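# Bridge three sticks over the blue disc using posts

## Task

Using any number of the three arms, place all three sticks so that each one's centre line, the line joining its two ends, crosses above the blue disc painted on the table. When finished, none of the sticks may be touching the table, and every post must still be close to its starting spot. The arrangement has to stay put without help: nothing counts if a robot is still holding it. Release everything and move the arms away at the end. For reference, in the scene frame (metres, heading measured counter-clockwise from +x in degrees) the arm feet sit on the tabletop at: arm1 x=+0.62 y=+0.00 z=+0.72 facing +180; arm2 x=-0.31 y=+0.54 z=+0.72 facing -60; arm3 x=-0.31 y=-0.54 z=+0.72 facing +60.

## Robot and tools

Robots. arm1, arm2 and arm3 are identical i2rt Big YAM arms: six revolute joints, a two-finger gripper, and a camera on each wrist (arm1_cam_wrist, arm2_cam_wrist, arm3_cam_wrist). Two fixed room cameras, cam_high and cam_low, also watch the table. The hand reaches roughly 1.0 m from the joint-1 axis. Arms act independently and do not wait for one another.

Frame. Everything is in one scene frame: origin on the floor, +z up, table top near z=0.72. The "hand" point lies halfway between the fingertips; its z axis runs along the fingers and its y axis is the opening direction. Feet positions are only approximate and are not printed anywhere.

Joints (all absolute targets, radians except the gripper; tolerance for counting as reached in brackets):
- joint1_rad -2.879 to 2.879 (±0.045): spins the arm about its foot, positive = counter-clockwise from above; 0 points the arm along the foot's facing.
- joint2_rad 0 to 3.141 (±0.14): shoulder; 0 has the upper arm lying back roughly flat, increasing lifts it up then forward.
- joint3_rad 0 to 3.019 (±0.09): elbow; 0 is fully folded, increasing opens it.
- joint4_rad -1.692 to 1.57 (±0.055): hand pitch, positive tips fingers up.
- joint5_rad -1.57 to 1.57 (±0.03): sideways hand swing, positive toward the arm's right.
- joint6_rad -2.094 to 2.094 (±0.035): hand roll, positive clockwise viewed from behind the hand.
- gripper_m 0 to 0.093 (±0.003): gap between fingertips in metres; each pad squeezes with up to about 50 to 62 N.
With joints 1 and 6 at 0 and the hand level and forward, the wrist camera sits above the hand looking at the fingertips. Joints move at different rates, so the hand can take a wide curved path between postures.

Tools.
- execute_actions: argument "actions" is a list holding either one action or nothing. The action is an object keyed by robot name; under each name goes "joints", a dictionary mapping any of joint1_rad..joint6_rad and gripper_m to absolute targets (not offsets). Example: {"arm1": {"joints": {"gripper_m": 0.05}}, "arm2": {"joints": {"joint1_rad": 0.3}}}. All commanded motions begin together and may finish at different moments; one action lasts at most 15 s. Omitted joints or arms may keep pushing toward earlier targets. Any unknown key or out-of-range number rejects the whole call and nothing moves. Optional "cameras" lists camera names (or "all"); omitted/null means all, [] means none. An empty action list just reports state and images.
- wait: "seconds" from 0 to 10; commands nothing, returns state and images.
- zoom_image: "camera" plus "region" [x0, y0, x1, y1] in pixels of that camera's most recent full image, top-left origin, no larger than 504 by 504.
- read_manual: optional "section", only "licences"; returns licence text, moves nothing.
- finished_scene: "scene" = number of the current scene; ends it permanently once the last command has been held, and reports success.

Results. Each result gives per-robot state: joint_positions, joint torques (whole drive output in arm-joint order, offset and noisy, so not a clean contact signal), the pictures line naming images in order, and joint_status for each joint of the last accepted action:
- off_target: stopped short, may still be pushing.
- contact_stop or time_out: old target dropped and joint holds where it stopped; after time_out a joint can keep a clamped target (within 0.375, 0.375, 0.113, 0.225, 0.075, 0.3 rad for joints 1-6) and keep pushing, moving on if freed. Send its reported position to relieve it.
- not_followed: a safety check (shown as "joint command not followed" with a "cause:" line) refused the arm's targets; the gripper part still runs, and the refused targets may be retried on later actions.
- limit_stop_at_motor_heat: arm halted by overheating; resend the target.
on_its_own lists joints not commanded this call; "held at" is the held target, not the actual position. If a result reports a stop, later motion calls in the same reply are skipped. Tiny target changes may produce no motion. Loaded joints sag.

Cameras. Calibration for every camera is given in OpenCV form (K, distortion D, T_world_to_cam mapping scene frame to camera); room cameras may be off by up to about 2.3 degrees and 9 mm, and wrist-camera poses inherit errors from joint readings. Changed calibrations are listed in results.

Cautions. The arms keep pushing after contact and can push hard; sustained pushing heats motors (MOTOR HOT from 85 °C, and at 100 °C an OVER-TEMPERATURE FAULT makes the whole arm go limp and drop what it holds). Never let two arms press together; the anti-collision check ignores fingers, gripper bodies and wrist cameras and can react late. Do not drop, slam or fling sticks or posts, and keep every object inside the work area, since knocking one out ends the scene. Loose objects may occasionally get a small nudge. The robot holds the last command while you think, so avoid leaving arms straining. Before finishing, open the grippers and move all arms clear so the sticks rest only on the posts.

Each tool is called after "Emit:" in YAML: its name, and indented under it one key for each argument.

## Session

Emit:
execute_actions:
  actions: []

Scene clock: 0.00 s.
Joint torques (N m, as the arm reports them, + toward a larger angle): no reading
arm1.joint_positions: joint1_rad=-0.273 joint2_rad=+0.522 joint3_rad=+1.372 joint4_rad=-1.211 joint5_rad=+0.246 joint6_rad=+0.443 gripper_m=+0.094
arm1.joint_status: not commanded
arm1.hand: x=+0.4387 y=+0.1031 z=+1.3638 quat_wxyz=(-0.048, +0.738, -0.356, -0.571) (m; scene frame)
arm2.joint_positions: joint1_rad=+0.110 joint2_rad=+0.425 joint3_rad=+1.347 joint4_rad=-1.450 joint5_rad=+0.138 joint6_rad=+0.217 gripper_m=+0.094
arm2.joint_status: not commanded
arm2.hand: x=-0.2396 y=+0.4071 z=+1.2583 quat_wxyz=(-0.445, -0.496, -0.709, +0.231) (m; scene frame)
arm3.joint_positions: joint1_rad=-0.228 joint2_rad=+0.563 joint3_rad=+1.422 joint4_rad=-1.338 joint5_rad=+0.206 joint6_rad=+0.287 gripper_m=+0.094
arm3.joint_status: not commanded
arm3.hand: x=-0.1503 y=-0.4108 z=+1.3208 quat_wxyz=(-0.485, +0.180, -0.832, -0.201) (m; scene frame)
pictures: arm1_cam_wrist, arm2_cam_wrist, arm3_cam_wrist, cam_high, cam_low
Images, in order (width x height): arm1_cam_wrist 616x616, arm2_cam_wrist 616x616, arm3_cam_wrist 616x616, cam_high 672x504, cam_low 672x504.

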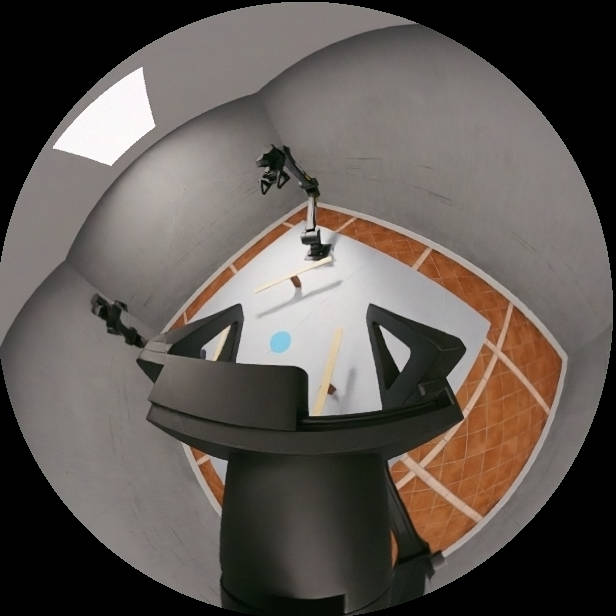

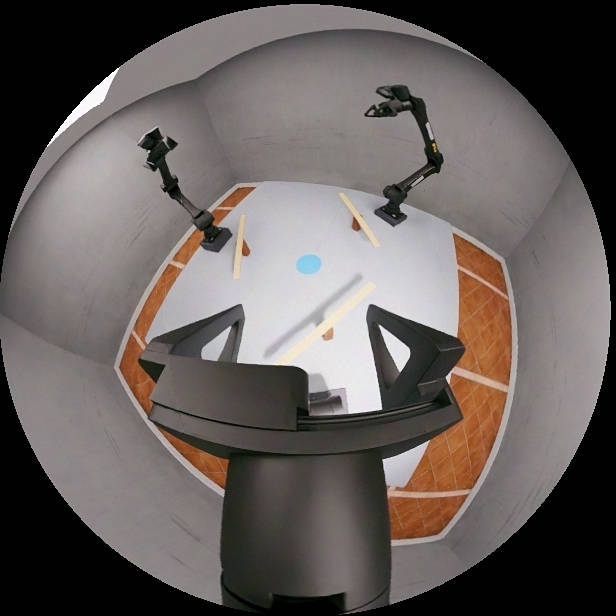

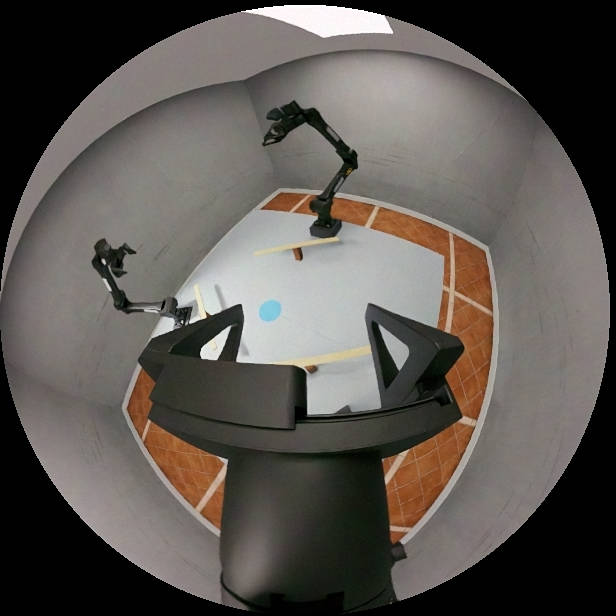

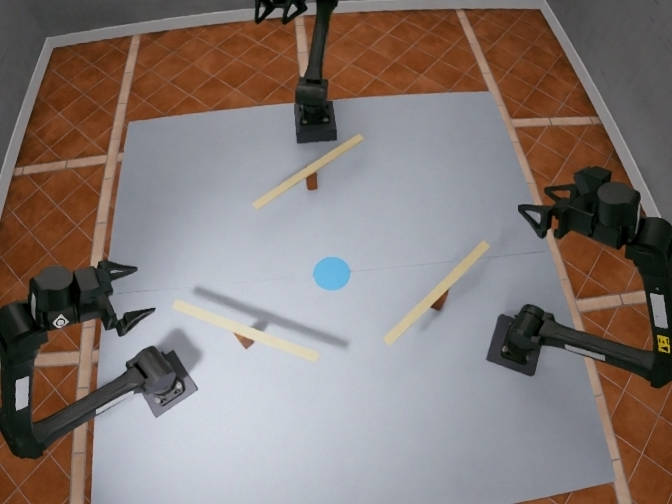

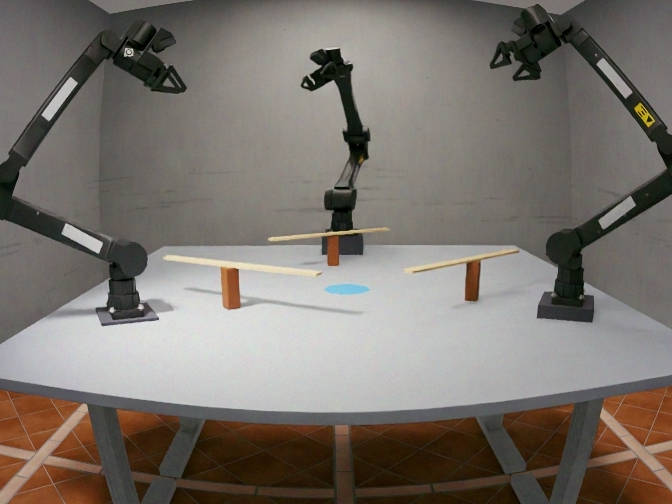

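Emit:
zoom_image:
  camera: "cam_high"
  region: [230, 110, 400, 300]

Emit:
zoom_image:
  camera: "cam_high"
  region: [160, 280, 340, 380]

Emit:
zoom_image:
  camera: "cam_high"
  region: [370, 230, 510, 360]

Emit:
zoom_image:
  camera: "cam_low"
  region: [150, 210, 550, 330]

Region (230, 110, 400, 300) of cam_high's 672x504 image, scaled by 2.653, with more detail than that image has; it fills the left 451 columns of this view, and the rest is white.

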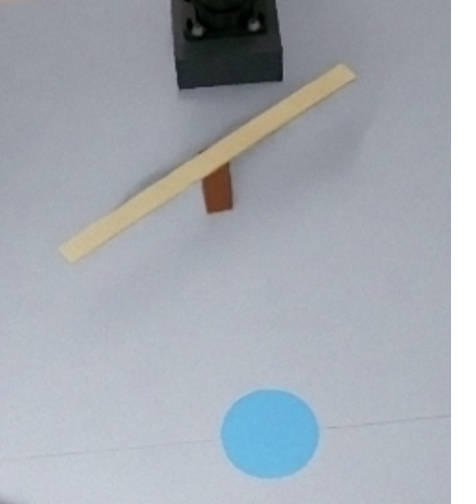

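Region (160, 280, 340, 380) of cam_high's 672x504 image, scaled by 2.800, with more detail than that image has.

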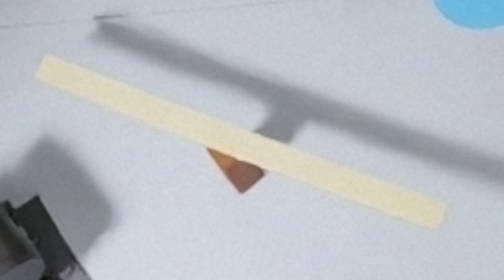

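Region (370, 230, 510, 360) of cam_high's 672x504 image, scaled by 3.600, with more detail than that image has; it fills the top 468 rows of this view, and the rest is white.

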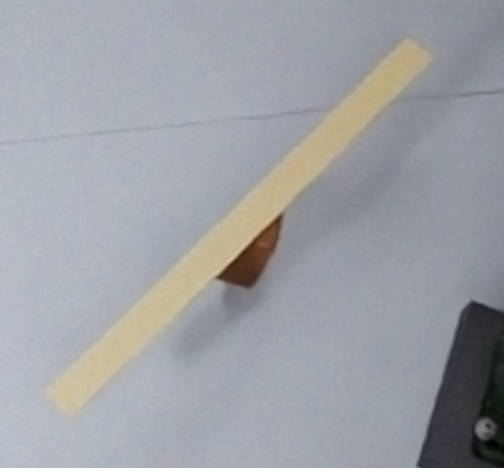

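Region (150, 210, 550, 330) of cam_low's 672x504 image, scaled by 1.260, with more detail than that image has; it fills the top 151 rows of this view, and the rest is white.

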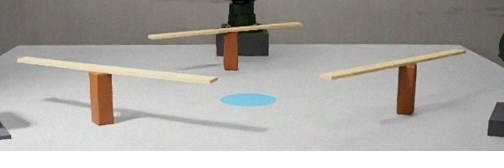

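Emit:
zoom_image:
  camera: "cam_high"
  region: [80, 250, 220, 430]

Emit:
zoom_image:
  camera: "cam_high"
  region: [470, 160, 620, 390]

Emit:
zoom_image:
  camera: "cam_high"
  region: [270, 70, 370, 160]

Region (80, 250, 220, 430) of cam_high's 672x504 image, scaled by 2.800, with more detail than that image has.

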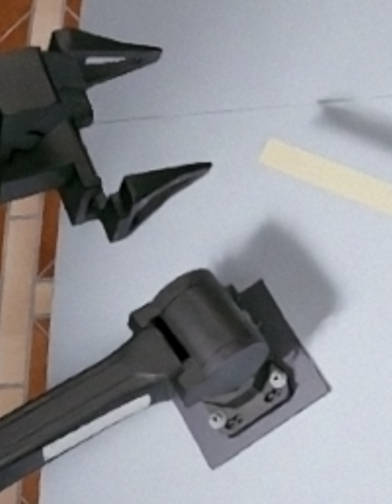

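Region (470, 160, 620, 390) of cam_high's 672x504 image, scaled by 2.191, with more detail than that image has; it fills the left 329 columns of this view, and the rest is white.

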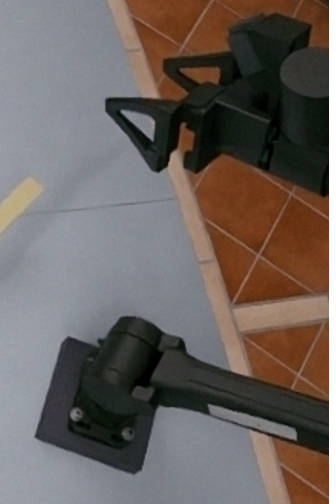

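Region (270, 70, 370, 160) of cam_high's 672x504 image, scaled by 5.040, with more detail than that image has; it fills the top 454 rows of this view, and the rest is white.

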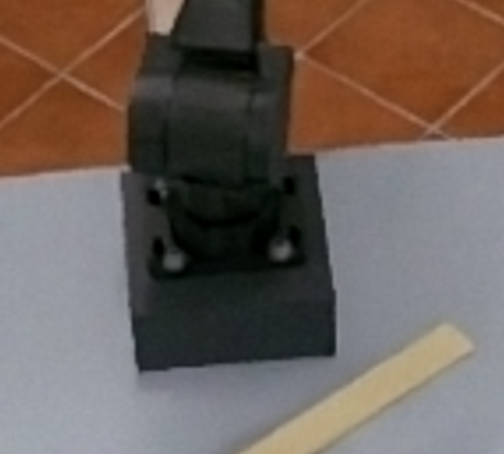

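Emit:
zoom_image:
  camera: "cam_low"
  region: [190, 240, 290, 320]

Emit:
zoom_image:
  camera: "cam_low"
  region: [260, 210, 400, 300]

Emit:
zoom_image:
  camera: "cam_low"
  region: [400, 235, 530, 315]

Region (190, 240, 290, 320) of cam_low's 672x504 image, scaled by 5.040, with more detail than that image has; it fills the top 403 rows of this view, and the rest is white.

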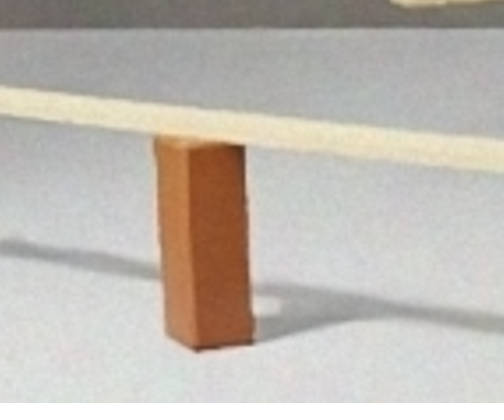

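Region (260, 210, 400, 300) of cam_low's 672x504 image, scaled by 3.600, with more detail than that image has; it fills the top 324 rows of this view, and the rest is white.

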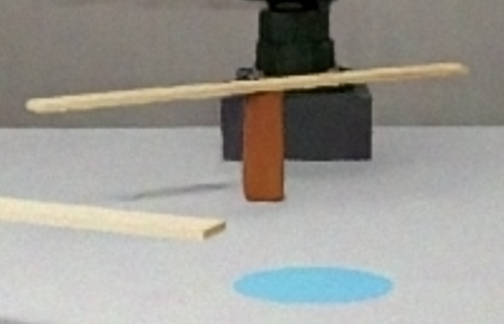

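Region (400, 235, 530, 315) of cam_low's 672x504 image, scaled by 3.877, with more detail than that image has; it fills the top 310 rows of this view, and the rest is white.

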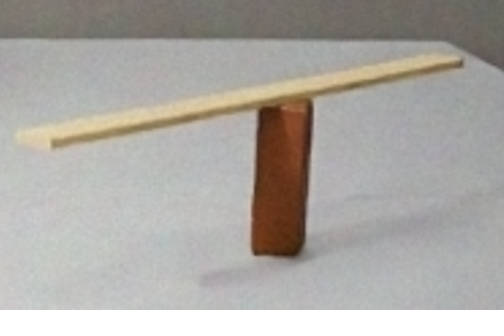

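Emit:
execute_actions:
  actions:
    - {"arm1":{"joints":{"joint1_rad":0.272,"joint2_rad":0.920,"joint3_rad":0.680,"joint4_rad":-1.331,"joint5_rad":0,"joint6_rad":1.25,"gripper_m":0.09}},"arm2":{"joints":{"joint1_rad":0.2455,"joint2_rad":0.920,"joint3_rad":0.827,"joint4_rad":-1.478,"joint5_rad":0,"joint6_rad":1.226,"gripper_m":0.09}},"arm3":{"joints":{"joint1_rad":-0.55,"joint2_rad":1.111,"joint3_rad":0.880,"joint4_rad":-1.340,"joint5_rad":0,"joint6_rad":-1.71,"gripper_m":0.09}}}

Scene clock: 114.30 s.
Joint torques (N m, as the arm reports them, + toward a larger angle): arm1=[-0.84 -3.99  8.58  0.12  0.06  0.16] | arm2=[ 1.09 -4.2  10.03 -0.2  -0.18  0.07] | arm3=[-1.79 -6.14  9.7   0.54 -0.24 -0.06]
arm1.joint_positions: joint1_rad=+0.268 joint2_rad=+0.917 joint3_rad=+0.694 joint4_rad=-1.324 joint5_rad=+0.000 joint6_rad=+1.242 gripper_m=+0.090
arm1.joint_status: all done
arm1.hand: x=+0.4051 y=-0.0564 z=+0.9279 quat_wxyz=(+0.015, +0.883, -0.470, -0.009) (m; scene frame)
arm2.joint_positions: joint1_rad=+0.239 joint2_rad=+0.926 joint3_rad=+0.811 joint4_rad=-1.470 joint5_rad=+0.004 joint6_rad=+1.213 gripper_m=+0.090
arm2.joint_status: all done
arm2.hand: x=-0.1535 y=+0.3762 z=+0.9129 quat_wxyz=(+0.006, -0.844, -0.536, +0.006) (m; scene frame)
arm3.joint_positions: joint1_rad=-0.545 joint2_rad=+1.117 joint3_rad=+0.877 joint4_rad=-1.337 joint5_rad=+0.003 joint6_rad=-1.692 gripper_m=+0.090
arm3.joint_status: all done
arm3.hand: x=-0.0619 y=-0.3955 z=+0.9175 quat_wxyz=(+0.002, +0.894, -0.448, +0.001) (m; scene frame)
pictures: arm1_cam_wrist, arm2_cam_wrist, arm3_cam_wrist, cam_high, cam_low
camera_calibration (this result's frames):
arm1_cam_wrist: T_world_to_cam=[[0.827903, 0.559591, -0.0378792, -0.268157], [0.47518, -0.663932, 0.577407, -0.759494], [0.297963, -0.496036, -0.815578, 0.729972], [0, 0, 0, 1]] pos_world=[0.3654, 0.00789751, 1.02373]
arm2_cam_wrist: T_world_to_cam=[[-0.912365, 0.408183, 0.031263, -0.322628], [0.349278, 0.736316, 0.579521, -0.749318], [0.213531, 0.539654, -0.814358, 0.695736], [0, 0, 0, 1]] pos_world=[-0.181195, 0.307969, 1.01091]
arm3_cam_wrist: T_world_to_cam=[[0.794595, 0.607138, 0.00177382, 0.289047], [0.485844, -0.637598, 0.59785, -0.769044], [0.364108, -0.474186, -0.801606, 0.693795], [0, 0, 0, 1]] pos_world=[-0.108656, -0.336845, 1.01541]
Images, in order (width x height): arm1_cam_wrist 616x616, arm2_cam_wrist 616x616, arm3_cam_wrist 616x616, cam_high 672x504, cam_low 672x504.

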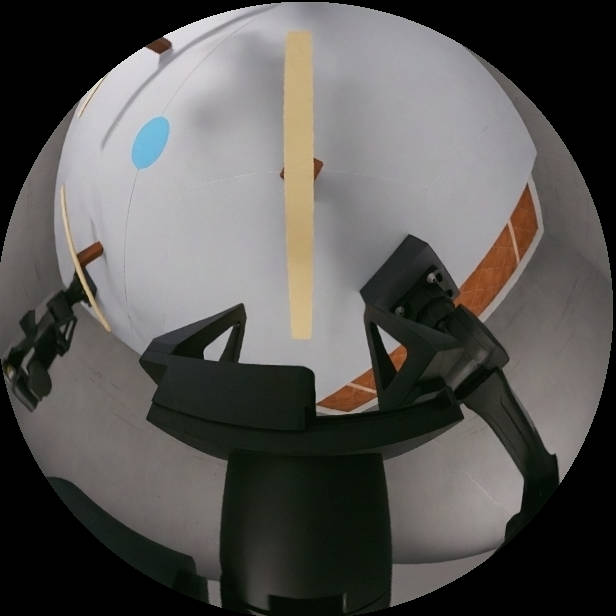

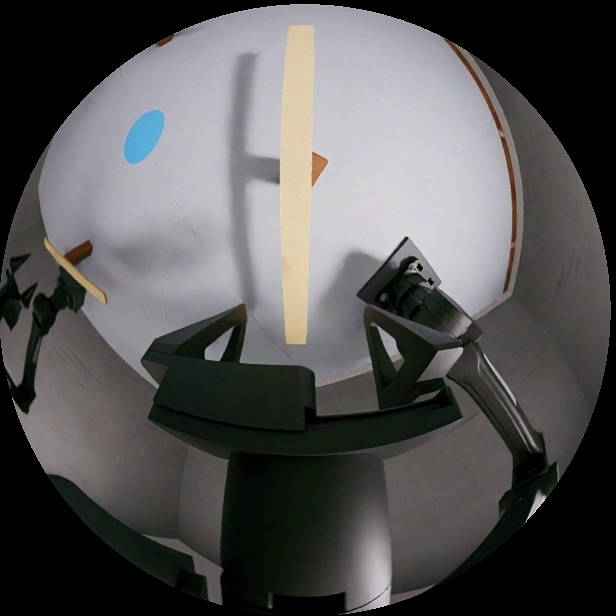

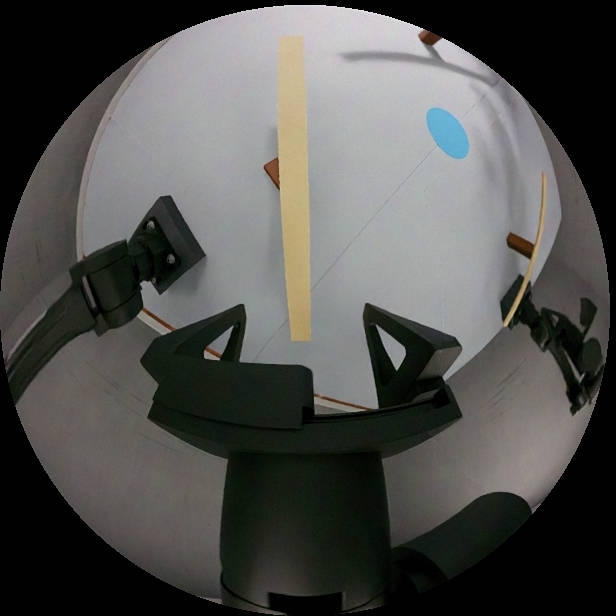

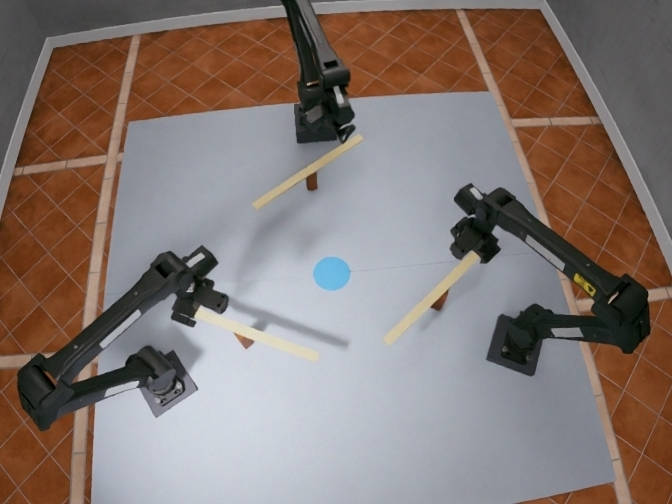

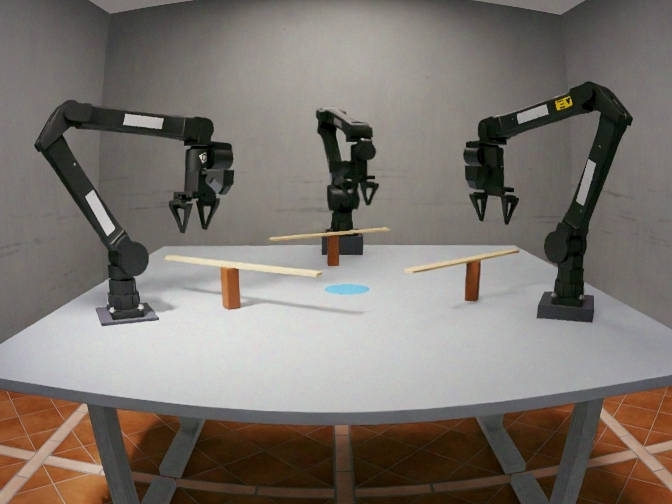

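Emit:
execute_actions:
  actions:
    - {"arm1":{"joints":{"joint2_rad":1.083,"joint3_rad":0.556,"joint4_rad":-1.052}},"arm2":{"joints":{"joint2_rad":0.993,"joint3_rad":0.682,"joint4_rad":-1.243,"joint6_rad":1.245}},"arm3":{"joints":{"joint2_rad":1.163,"joint3_rad":0.716,"joint4_rad":-1.116,"joint6_rad":-1.73}}}
  cameras: ["arm1_cam_wrist","arm2_cam_wrist","arm3_cam_wrist","cam_low"]

Scene clock: 130.07 s.
Joint torques (N m, as the arm reports them, + toward a larger angle): arm1=[-0.84 -6.27  8.28  0.76  0.06  0.16] | arm2=[ 1.03 -4.46  9.43  0.5  -0.17  0.07] | arm3=[-0.89 -5.66  8.74  1.   -0.19 -0.19]
arm1.joint_positions: joint1_rad=+0.268 joint2_rad=+1.088 joint3_rad=+0.559 joint4_rad=-1.063 joint5_rad=+0.000 joint6_rad=+1.243 gripper_m=+0.090
arm1.joint_status: all done
arm1.hand: x=+0.3974 y=-0.0593 z=+0.8448 quat_wxyz=(-0.001, +0.883, -0.470, +0.007) (m; scene frame)
arm2.joint_positions: joint1_rad=+0.239 joint2_rad=+0.998 joint3_rad=+0.667 joint4_rad=-1.255 joint5_rad=+0.004 joint6_rad=+1.232 gripper_m=+0.090
arm2.joint_status: all done
arm2.hand: x=-0.1489 y=+0.3710 z=+0.8444 quat_wxyz=(+0.006, -0.849, -0.528, +0.006) (m; scene frame)
arm3.joint_positions: joint1_rad=-0.545 joint2_rad=+1.159 joint3_rad=+0.716 joint4_rad=-1.124 joint5_rad=+0.003 joint6_rad=-1.712 gripper_m=+0.090
arm3.joint_status: all done
arm3.hand: x=-0.0684 y=-0.3992 z=+0.8490 quat_wxyz=(-0.002, +0.899, -0.438, +0.004) (m; scene frame)
pictures: arm1_cam_wrist, arm2_cam_wrist, arm3_cam_wrist, cam_low
camera_calibration (this result's frames):
arm1_cam_wrist: T_world_to_cam=[[0.828616, 0.559803, 0.00398254, -0.298983], [0.450269, -0.670677, 0.589449, -0.710442], [0.332647, -0.486634, -0.807796, 0.643273], [0, 0, 0, 1]] pos_world=[0.35365, 0.00393308, 0.939593]
arm2_cam_wrist: T_world_to_cam=[[-0.904422, 0.425523, 0.0308455, -0.31905], [0.363145, 0.729858, 0.579166, -0.702625], [0.223936, 0.535012, -0.814626, 0.645248], [0, 0, 0, 1]] pos_world=[-0.177895, 0.303364, 0.942414]
arm3_cam_wrist: T_world_to_cam=[[0.782088, 0.623047, 0.0123083, 0.293064], [0.49328, -0.631023, 0.598736, -0.724943], [0.380808, -0.462193, -0.800852, 0.644755], [0, 0, 0, 1]] pos_world=[-0.117129, -0.342047, 0.946796]
Images, in order (width x height): arm1_cam_wrist 616x616, arm2_cam_wrist 616x616, arm3_cam_wrist 616x616, cam_low 672x504.

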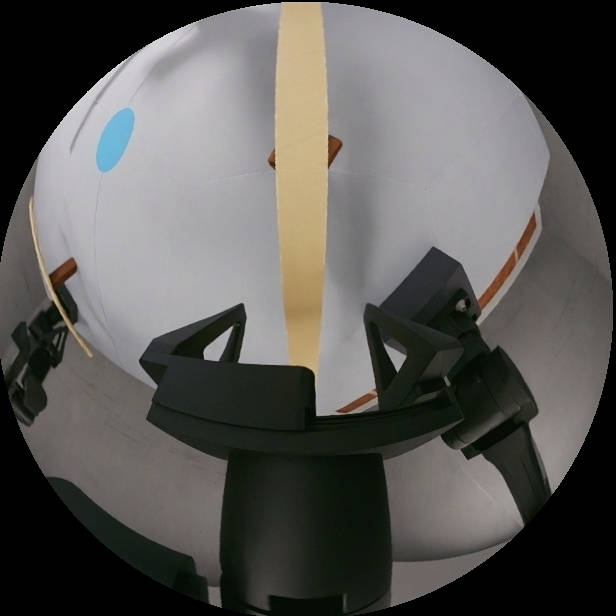

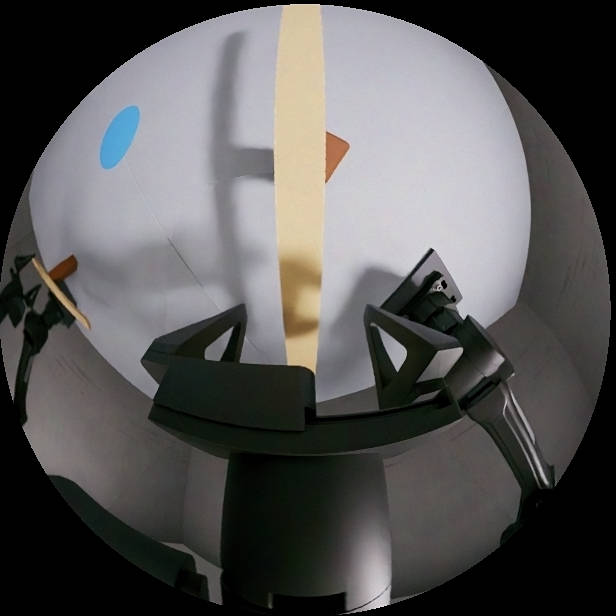

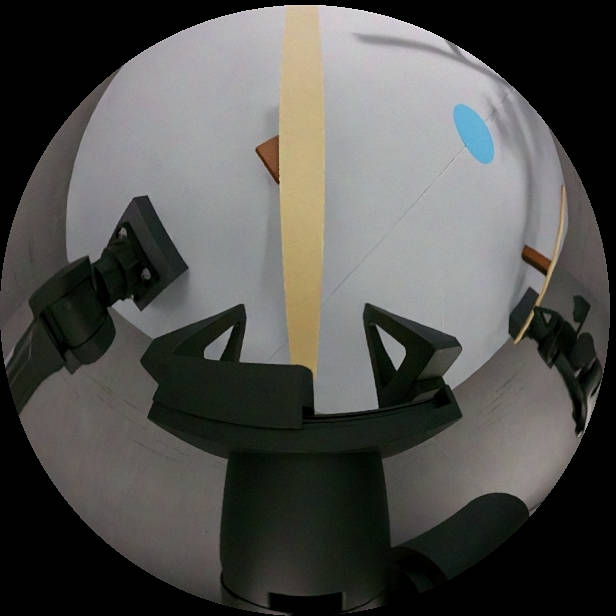

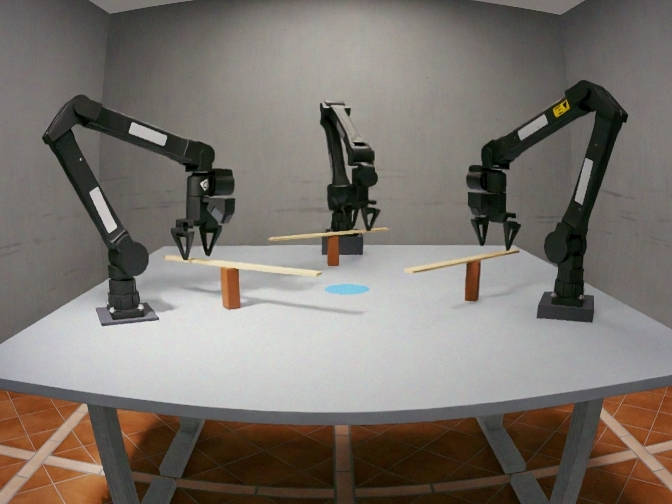

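Emit:
execute_actions:
  actions:
    - {"arm1":{"joints":{"joint2_rad":1.171,"joint3_rad":0.492,"joint4_rad":-0.886}},"arm2":{"joints":{"joint2_rad":1.046,"joint3_rad":0.606,"joint4_rad":-1.099}},"arm3":{"joints":{"joint2_rad":1.249,"joint3_rad":0.632,"joint4_rad":-0.950}}}
  cameras: ["arm1_cam_wrist","arm2_cam_wrist","arm3_cam_wrist","cam_low"]

Scene clock: 136.63 s.
Joint torques (N m, as the arm reports them, + toward a larger angle): arm1=[-0.81 -6.64  7.23  0.81  0.06  0.16] | arm2=[ 1.02 -4.49  8.7   0.54 -0.17  0.07] | arm3=[-1.73 -5.68  7.86  0.72 -0.25 -0.15]
arm1.joint_positions: joint1_rad=+0.268 joint2_rad=+1.174 joint3_rad=+0.498 joint4_rad=-0.897 joint5_rad=+0.000 joint6_rad=+1.243 gripper_m=+0.090
arm1.joint_status: all done
arm1.hand: x=+0.3926 y=-0.0610 z=+0.8071 quat_wxyz=(+0.006, +0.883, -0.470, +0.000) (m; scene frame)
arm2.joint_positions: joint1_rad=+0.239 joint2_rad=+1.045 joint3_rad=+0.596 joint4_rad=-1.111 joint5_rad=+0.004 joint6_rad=+1.232 gripper_m=+0.090
arm2.joint_status: all done
arm2.hand: x=-0.1449 y=+0.3667 z=+0.8090 quat_wxyz=(-0.006, -0.849, -0.528, +0.003) (m; scene frame)
arm3.joint_positions: joint1_rad=-0.545 joint2_rad=+1.250 joint3_rad=+0.632 joint4_rad=-0.958 joint5_rad=+0.003 joint6_rad=-1.713 gripper_m=+0.090
arm3.joint_status: all done
arm3.hand: x=-0.0695 y=-0.3999 z=+0.7979 quat_wxyz=(+0.002, +0.899, -0.438, +0.001) (m; scene frame)
pictures: arm1_cam_wrist, arm2_cam_wrist, arm3_cam_wrist, cam_low
camera_calibration (this result's frames):
arm1_cam_wrist: T_world_to_cam=[[0.828623, 0.559639, -0.0137038, -0.279653], [0.460745, -0.667884, 0.584505, -0.687147], [0.317959, -0.490648, -0.811275, 0.621985], [0, 0, 0, 1]] pos_world=[0.350561, 0.00274701, 0.902409]
arm2_cam_wrist: T_world_to_cam=[[-0.904641, 0.426101, 0.00797638, -0.294282], [0.353517, 0.739825, 0.572438, -0.680036], [0.238015, 0.52067, -0.819909, 0.629416], [0, 0, 0, 1]] pos_world=[-0.175626, 0.300783, 0.90769]
arm3_cam_wrist: T_world_to_cam=[[0.781917, 0.623374, 0.00325622, 0.302405], [0.498263, -0.628109, 0.597672, -0.691898], [0.374618, -0.465708, -0.801734, 0.602842], [0, 0, 0, 1]] pos_world=[-0.117544, -0.342351, 0.895862]
Images, in order (width x height): arm1_cam_wrist 616x616, arm2_cam_wrist 616x616, arm3_cam_wrist 616x616, cam_low 672x504.

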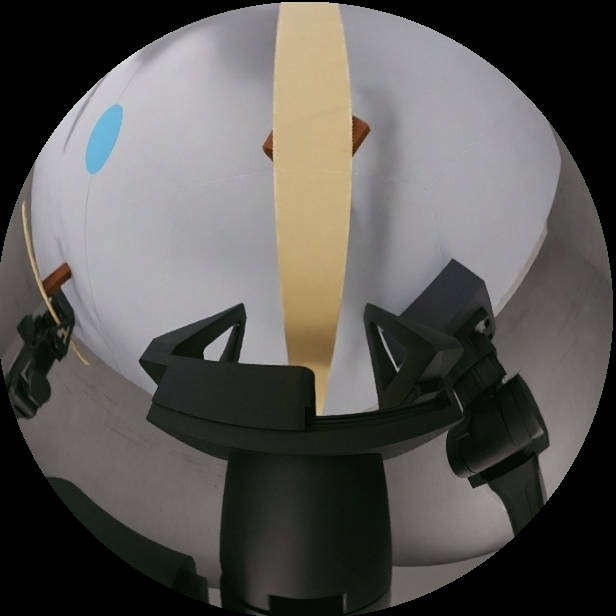

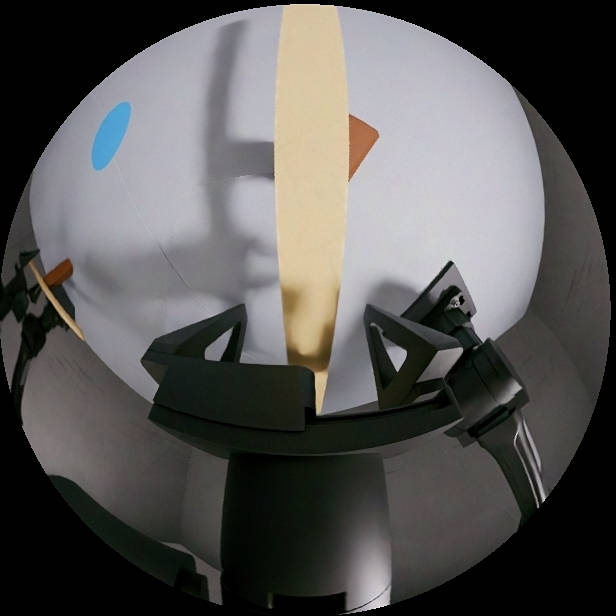

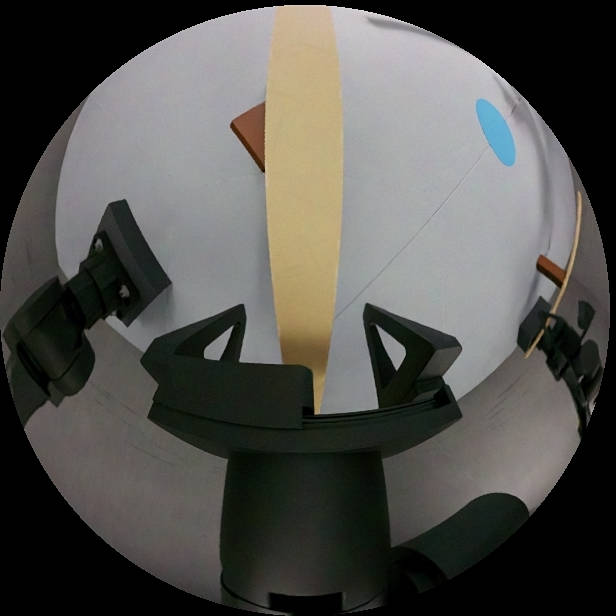

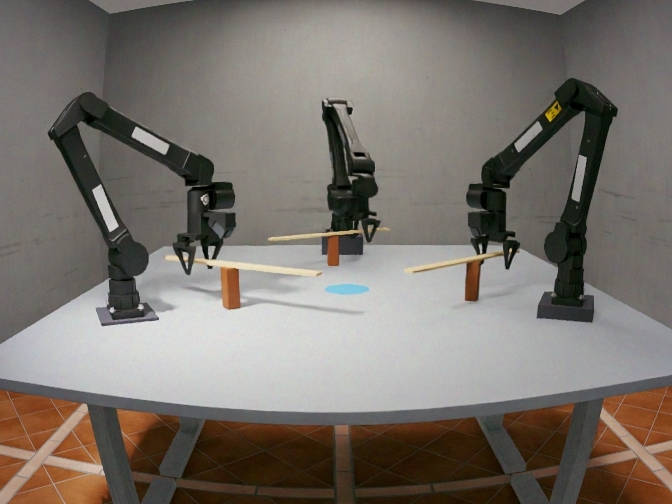

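Emit:
execute_actions:
  actions:
    - {"arm1":{"joints":{"gripper_m":0.02}},"arm2":{"joints":{"gripper_m":0.02}},"arm3":{"joints":{"gripper_m":0.02}}}
  cameras: ["cam_high"]

Scene clock: 139.57 s.
Joint torques (N m, as the arm reports them, + toward a larger angle): arm1=[-0.81 -6.67  7.22  0.78  0.06  0.14] | arm2=[ 1.09 -4.37  8.73  0.52 -0.16  0.05] | arm3=[-1.7  -6.63  7.75  0.79 -0.26 -0.09]
arm1.joint_positions: joint1_rad=+0.268 joint2_rad=+1.174 joint3_rad=+0.498 joint4_rad=-0.897 joint5_rad=+0.000 joint6_rad=+1.244 gripper_m=+0.026
arm1.joint_status: gripper_m off_target (ended at +0.026, target +0.020)
arm1.hand: x=+0.3925 y=-0.0610 z=+0.8071 quat_wxyz=(+0.006, +0.882, -0.470, +0.000) (m; scene frame)
arm2.joint_positions: joint1_rad=+0.239 joint2_rad=+1.045 joint3_rad=+0.596 joint4_rad=-1.111 joint5_rad=+0.004 joint6_rad=+1.235 gripper_m=+0.026
arm2.joint_status: gripper_m off_target (ended at +0.026, target +0.020)
arm2.hand: x=-0.1447 y=+0.3666 z=+0.8090 quat_wxyz=(-0.007, -0.850, -0.527, +0.003) (m; scene frame)
arm3.joint_positions: joint1_rad=-0.545 joint2_rad=+1.250 joint3_rad=+0.632 joint4_rad=-0.958 joint5_rad=+0.003 joint6_rad=-1.713 gripper_m=+0.026
arm3.joint_status: gripper_m off_target (ended at +0.026, target +0.020)
arm3.hand: x=-0.0695 y=-0.3999 z=+0.7979 quat_wxyz=(+0.002, +0.899, -0.438, +0.001) (m; scene frame)
pictures: cam_high
Images, in order (width x height): cam_high 672x504.

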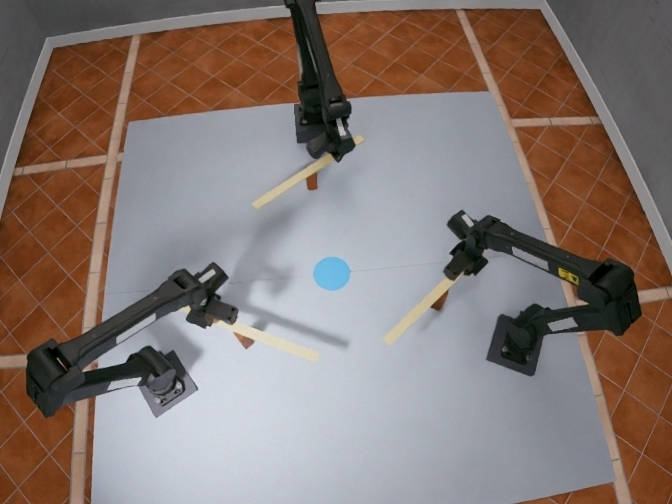

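Emit:
execute_actions:
  actions:
    - {"arm1":{"joints":{"joint2_rad":1.033,"joint3_rad":0.625,"joint4_rad":-1.155}},"arm2":{"joints":{"joint2_rad":0.952,"joint3_rad":0.81,"joint4_rad":-1.415}},"arm3":{"joints":{"joint2_rad":1.13,"joint3_rad":0.765,"joint4_rad":-1.193}}}
  cameras: ["cam_high","cam_low"]

Scene clock: 177.07 s.
Joint torques (N m, as the arm reports them, + toward a larger angle): arm1=[-0.82 -4.49 11.95 -0.07  0.06  0.14] | arm2=[ 1.08 -3.87 11.07 -0.23 -0.09  0.04] | arm3=[-1.25 -5.63 11.46  0.47 -0.28 -0.1 ]
arm1.joint_positions: joint1_rad=+0.268 joint2_rad=+1.025 joint3_rad=+0.592 joint4_rad=-1.145 joint5_rad=+0.000 joint6_rad=+1.245 gripper_m=+0.026
arm1.joint_status: all done
arm1.hand: x=+0.4002 y=-0.0583 z=+0.8692 quat_wxyz=(+0.004, +0.882, -0.471, +0.002) (m; scene frame)
arm2.joint_positions: joint1_rad=+0.239 joint2_rad=+0.952 joint3_rad=+0.780 joint4_rad=-1.405 joint5_rad=+0.002 joint6_rad=+1.235 gripper_m=+0.026
arm2.joint_status: all done
arm2.hand: x=-0.1479 y=+0.3709 z=+0.8955 quat_wxyz=(+0.002, -0.850, -0.527, +0.004) (m; scene frame)
arm3.joint_positions: joint1_rad=-0.545 joint2_rad=+1.122 joint3_rad=+0.736 joint4_rad=-1.185 joint5_rad=+0.003 joint6_rad=-1.714 gripper_m=+0.026
arm3.joint_status: all done
arm3.hand: x=-0.0736 y=-0.4022 z=+0.8652 quat_wxyz=(+0.000, +0.899, -0.438, +0.003) (m; scene frame)
pictures: cam_high, cam_low
Images, in order (width x height): cam_high 672x504, cam_low 672x504.

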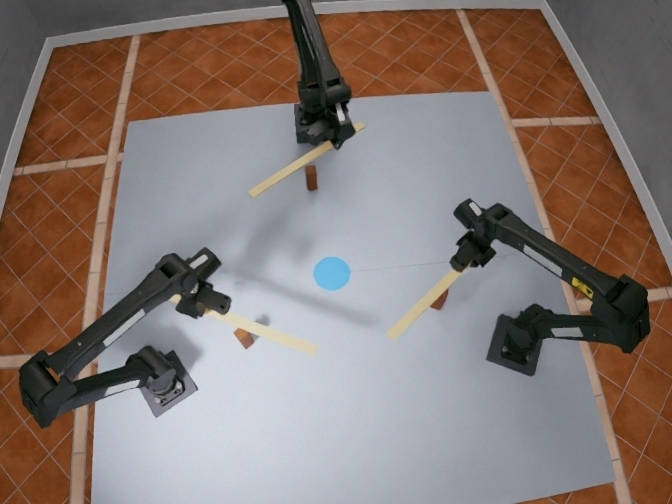

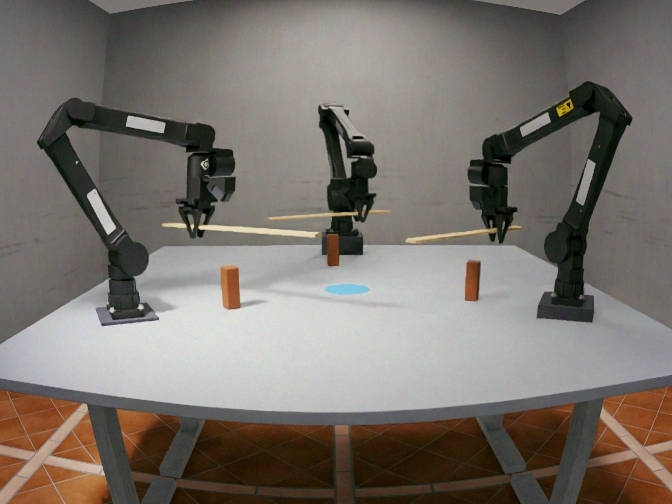

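Emit:
execute_actions:
  actions:
    - {"arm1":{"joints":{"joint1_rad":-0.096,"joint2_rad":1.084,"joint3_rad":0.678,"joint4_rad":-0.84,"joint6_rad":0.2}},"arm2":{"joints":{"joint1_rad":-0.14,"joint2_rad":0.972,"joint3_rad":0.94,"joint4_rad":-1.217,"joint6_rad":-0.138}},"arm3":{"joints":{"joint1_rad":-0.128,"joint2_rad":1.008,"joint3_rad":0.664,"joint4_rad":-0.94,"joint6_rad":-0.087}}}
  cameras: ["cam_high","cam_low"]

Scene clock: 186.90 s.
Joint torques (N m, as the arm reports them, + toward a larger angle): arm1=[-1.37 -6.98 13.78  1.49  0.02 -0.03] | arm2=[ 0.22 -5.09 12.28  1.05 -0.08 -0.13] | arm3=[-0.73 -4.17  9.35  1.46 -0.06  0.2 ]
arm1.joint_positions: joint1_rad=-0.094 joint2_rad=+1.084 joint3_rad=+0.628 joint4_rad=-0.855 joint5_rad=-0.001 joint6_rad=+0.207 gripper_m=+0.026
arm1.joint_status: all done
arm1.hand: x=+0.3113 y=+0.0317 z=+0.8765 quat_wxyz=(+0.014, +0.980, -0.151, -0.132) (m; scene frame)
arm2.joint_positions: joint1_rad=-0.136 joint2_rad=+0.971 joint3_rad=+0.902 joint4_rad=-1.230 joint5_rad=-0.001 joint6_rad=-0.125 gripper_m=+0.026
arm2.joint_status: all done
arm2.hand: x=-0.1891 y=+0.2507 z=+0.9473 quat_wxyz=(-0.108, -0.495, -0.858, +0.084) (m; scene frame)
arm3.joint_positions: joint1_rad=-0.133 joint2_rad=+1.008 joint3_rad=+0.670 joint4_rad=-0.952 joint5_rad=+0.003 joint6_rad=-0.105 gripper_m=+0.026
arm3.joint_status: all done
arm3.hand: x=-0.1278 y=-0.2921 z=+0.8776 quat_wxyz=(-0.130, +0.491, -0.860, -0.054) (m; scene frame)
pictures: cam_high, cam_low
Images, in order (width x height): cam_high 672x504, cam_low 672x504.

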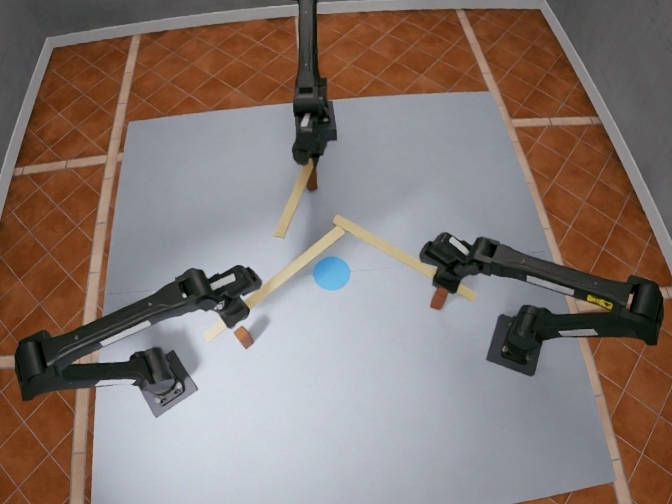

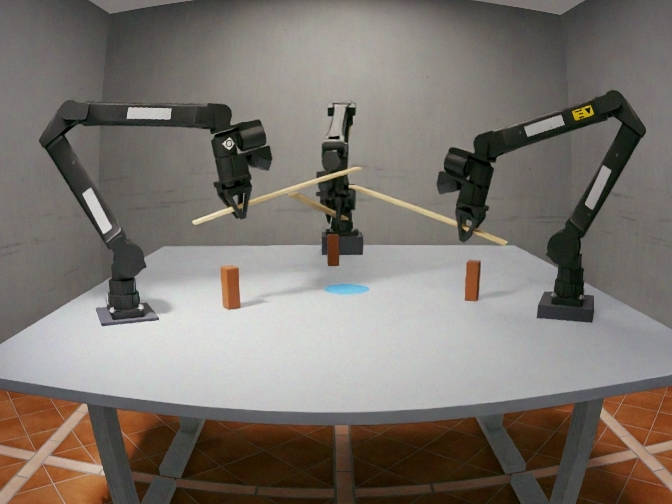

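Emit:
execute_actions:
  actions:
    - {"arm1":{"joints":{"joint3_rad":0.695,"joint4_rad":-0.836,"joint6_rad":-0.074}},"arm2":{"joints":{"joint2_rad":1.0,"joint3_rad":0.773,"joint4_rad":-1.037}}}

Scene clock: 191.37 s.
Joint torques (N m, as the arm reports them, + toward a larger angle): arm1=[-1.36 -7.09 14.36  1.5   0.    0.02] | arm2=[ 0.3  -5.31 10.5   1.24 -0.09 -0.14] | arm3=[-1.04 -4.46  9.28  1.31 -0.15  0.24]
arm1.joint_positions: joint1_rad=-0.094 joint2_rad=+1.084 joint3_rad=+0.639 joint4_rad=-0.851 joint5_rad=-0.001 joint6_rad=-0.066 gripper_m=+0.026
arm1.joint_status: all done
arm1.hand: x=+0.3059 y=+0.0323 z=+0.8814 quat_wxyz=(-0.005, +0.990, -0.016, -0.140) (m; scene frame)
arm2.joint_positions: joint1_rad=-0.136 joint2_rad=+1.001 joint3_rad=+0.755 joint4_rad=-1.055 joint5_rad=-0.001 joint6_rad=-0.125 gripper_m=+0.026
arm2.joint_status: all done
arm2.hand: x=-0.1895 y=+0.2510 z=+0.8849 quat_wxyz=(-0.107, -0.495, -0.858, +0.083) (m; scene frame)
arm3.joint_positions: joint1_rad=-0.133 joint2_rad=+1.008 joint3_rad=+0.670 joint4_rad=-0.952 joint5_rad=+0.003 joint6_rad=-0.105 gripper_m=+0.026
arm3.joint_status: not commanded
arm3.hand: x=-0.1278 y=-0.2921 z=+0.8776 quat_wxyz=(-0.130, +0.491, -0.860, -0.054) (m; scene frame)
pictures: arm1_cam_wrist, arm2_cam_wrist, arm3_cam_wrist, cam_high, cam_low
camera_calibration (this result's frames):
arm1_cam_wrist: T_world_to_cam=[[0.0315912, 0.999498, 0.00232628, -0.0434653], [0.943244, -0.0305828, 0.33069, -0.572747], [0.330595, -0.00825263, -0.943737, 0.852828], [0, 0, 0, 1]] pos_world=[0.259672, 0.0329654, 0.994348]
arm2_cam_wrist: T_world_to_cam=[[-0.860136, -0.50696, 0.0561974, -0.0859712], [-0.45973, 0.818259, 0.345111, -0.59469], [-0.220941, 0.271007, -0.936878, 0.841719], [0, 0, 0, 1]] pos_world=[-0.161373, 0.214915, 0.998653]
arm3_cam_wrist: T_world_to_cam=[[0.862042, -0.505087, 0.0420668, -0.0729175], [-0.486581, -0.801508, 0.347598, -0.599905], [-0.14185, -0.320113, -0.9367, 0.833705], [0, 0, 0, 1]] pos_world=[-0.110783, -0.250778, 0.992524]
Images, in order (width x height): arm1_cam_wrist 616x616, arm2_cam_wrist 616x616, arm3_cam_wrist 616x616, cam_high 672x504, cam_low 672x504.

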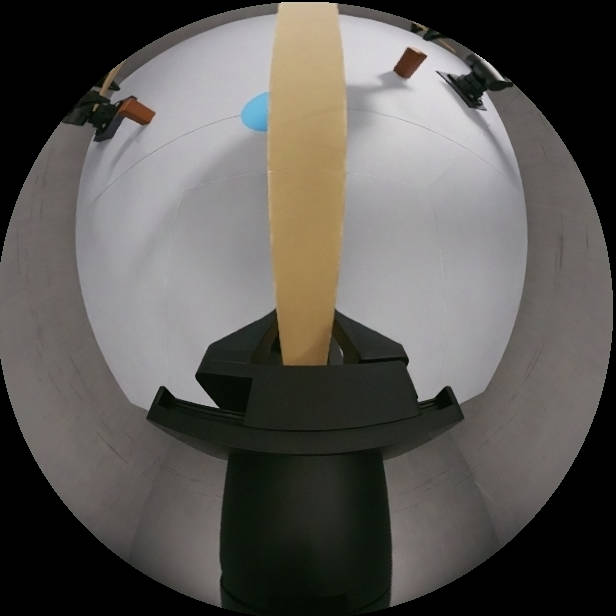

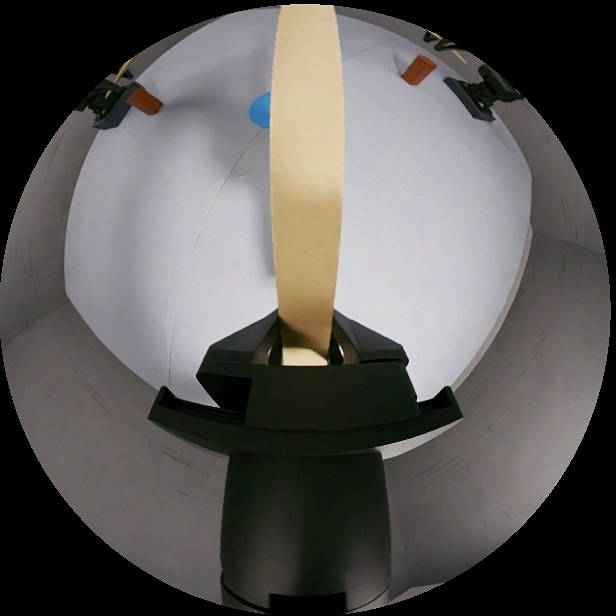

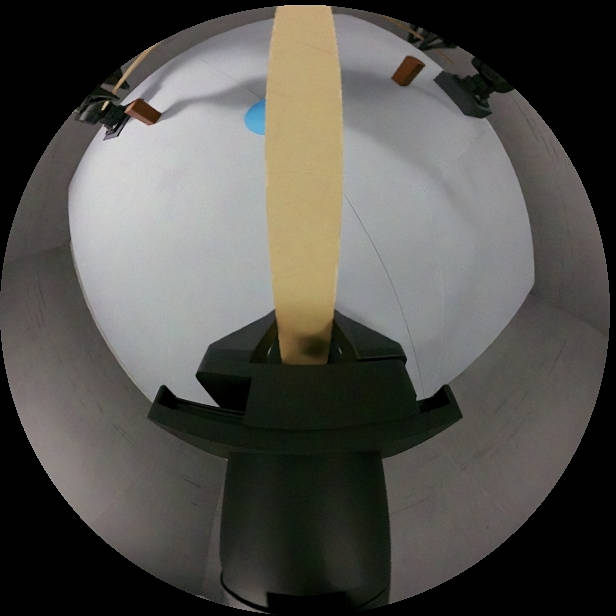

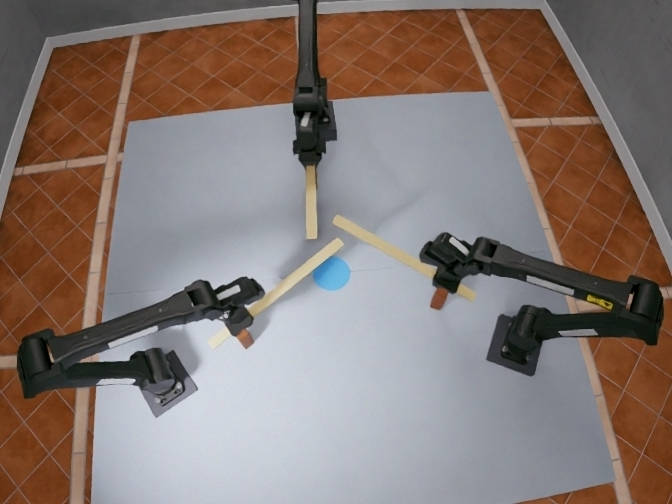

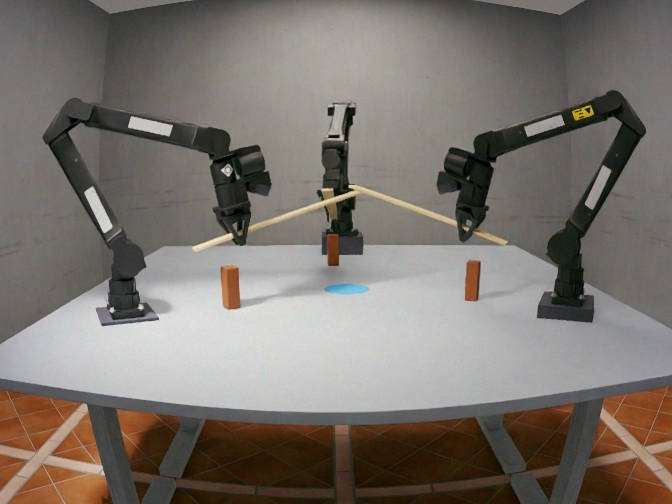

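Emit:
zoom_image:
  camera: "cam_low"
  region: [290, 165, 410, 235]

Emit:
zoom_image:
  camera: "cam_high"
  region: [270, 190, 400, 300]

Region (290, 165, 410, 235) of cam_low's 672x504 image, scaled by 4.200, with more detail than that image has; it fills the top 294 rows of this view, and the rest is white.

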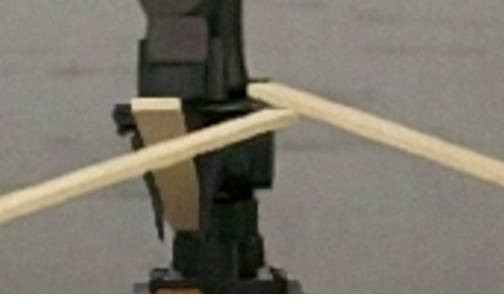

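Region (270, 190, 400, 300) of cam_high's 672x504 image, scaled by 3.877, with more detail than that image has; it fills the top 426 rows of this view, and the rest is white.

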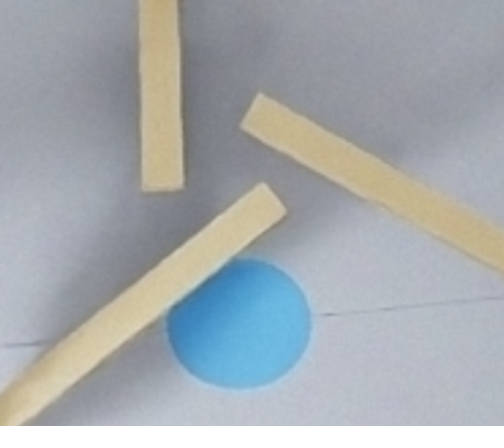

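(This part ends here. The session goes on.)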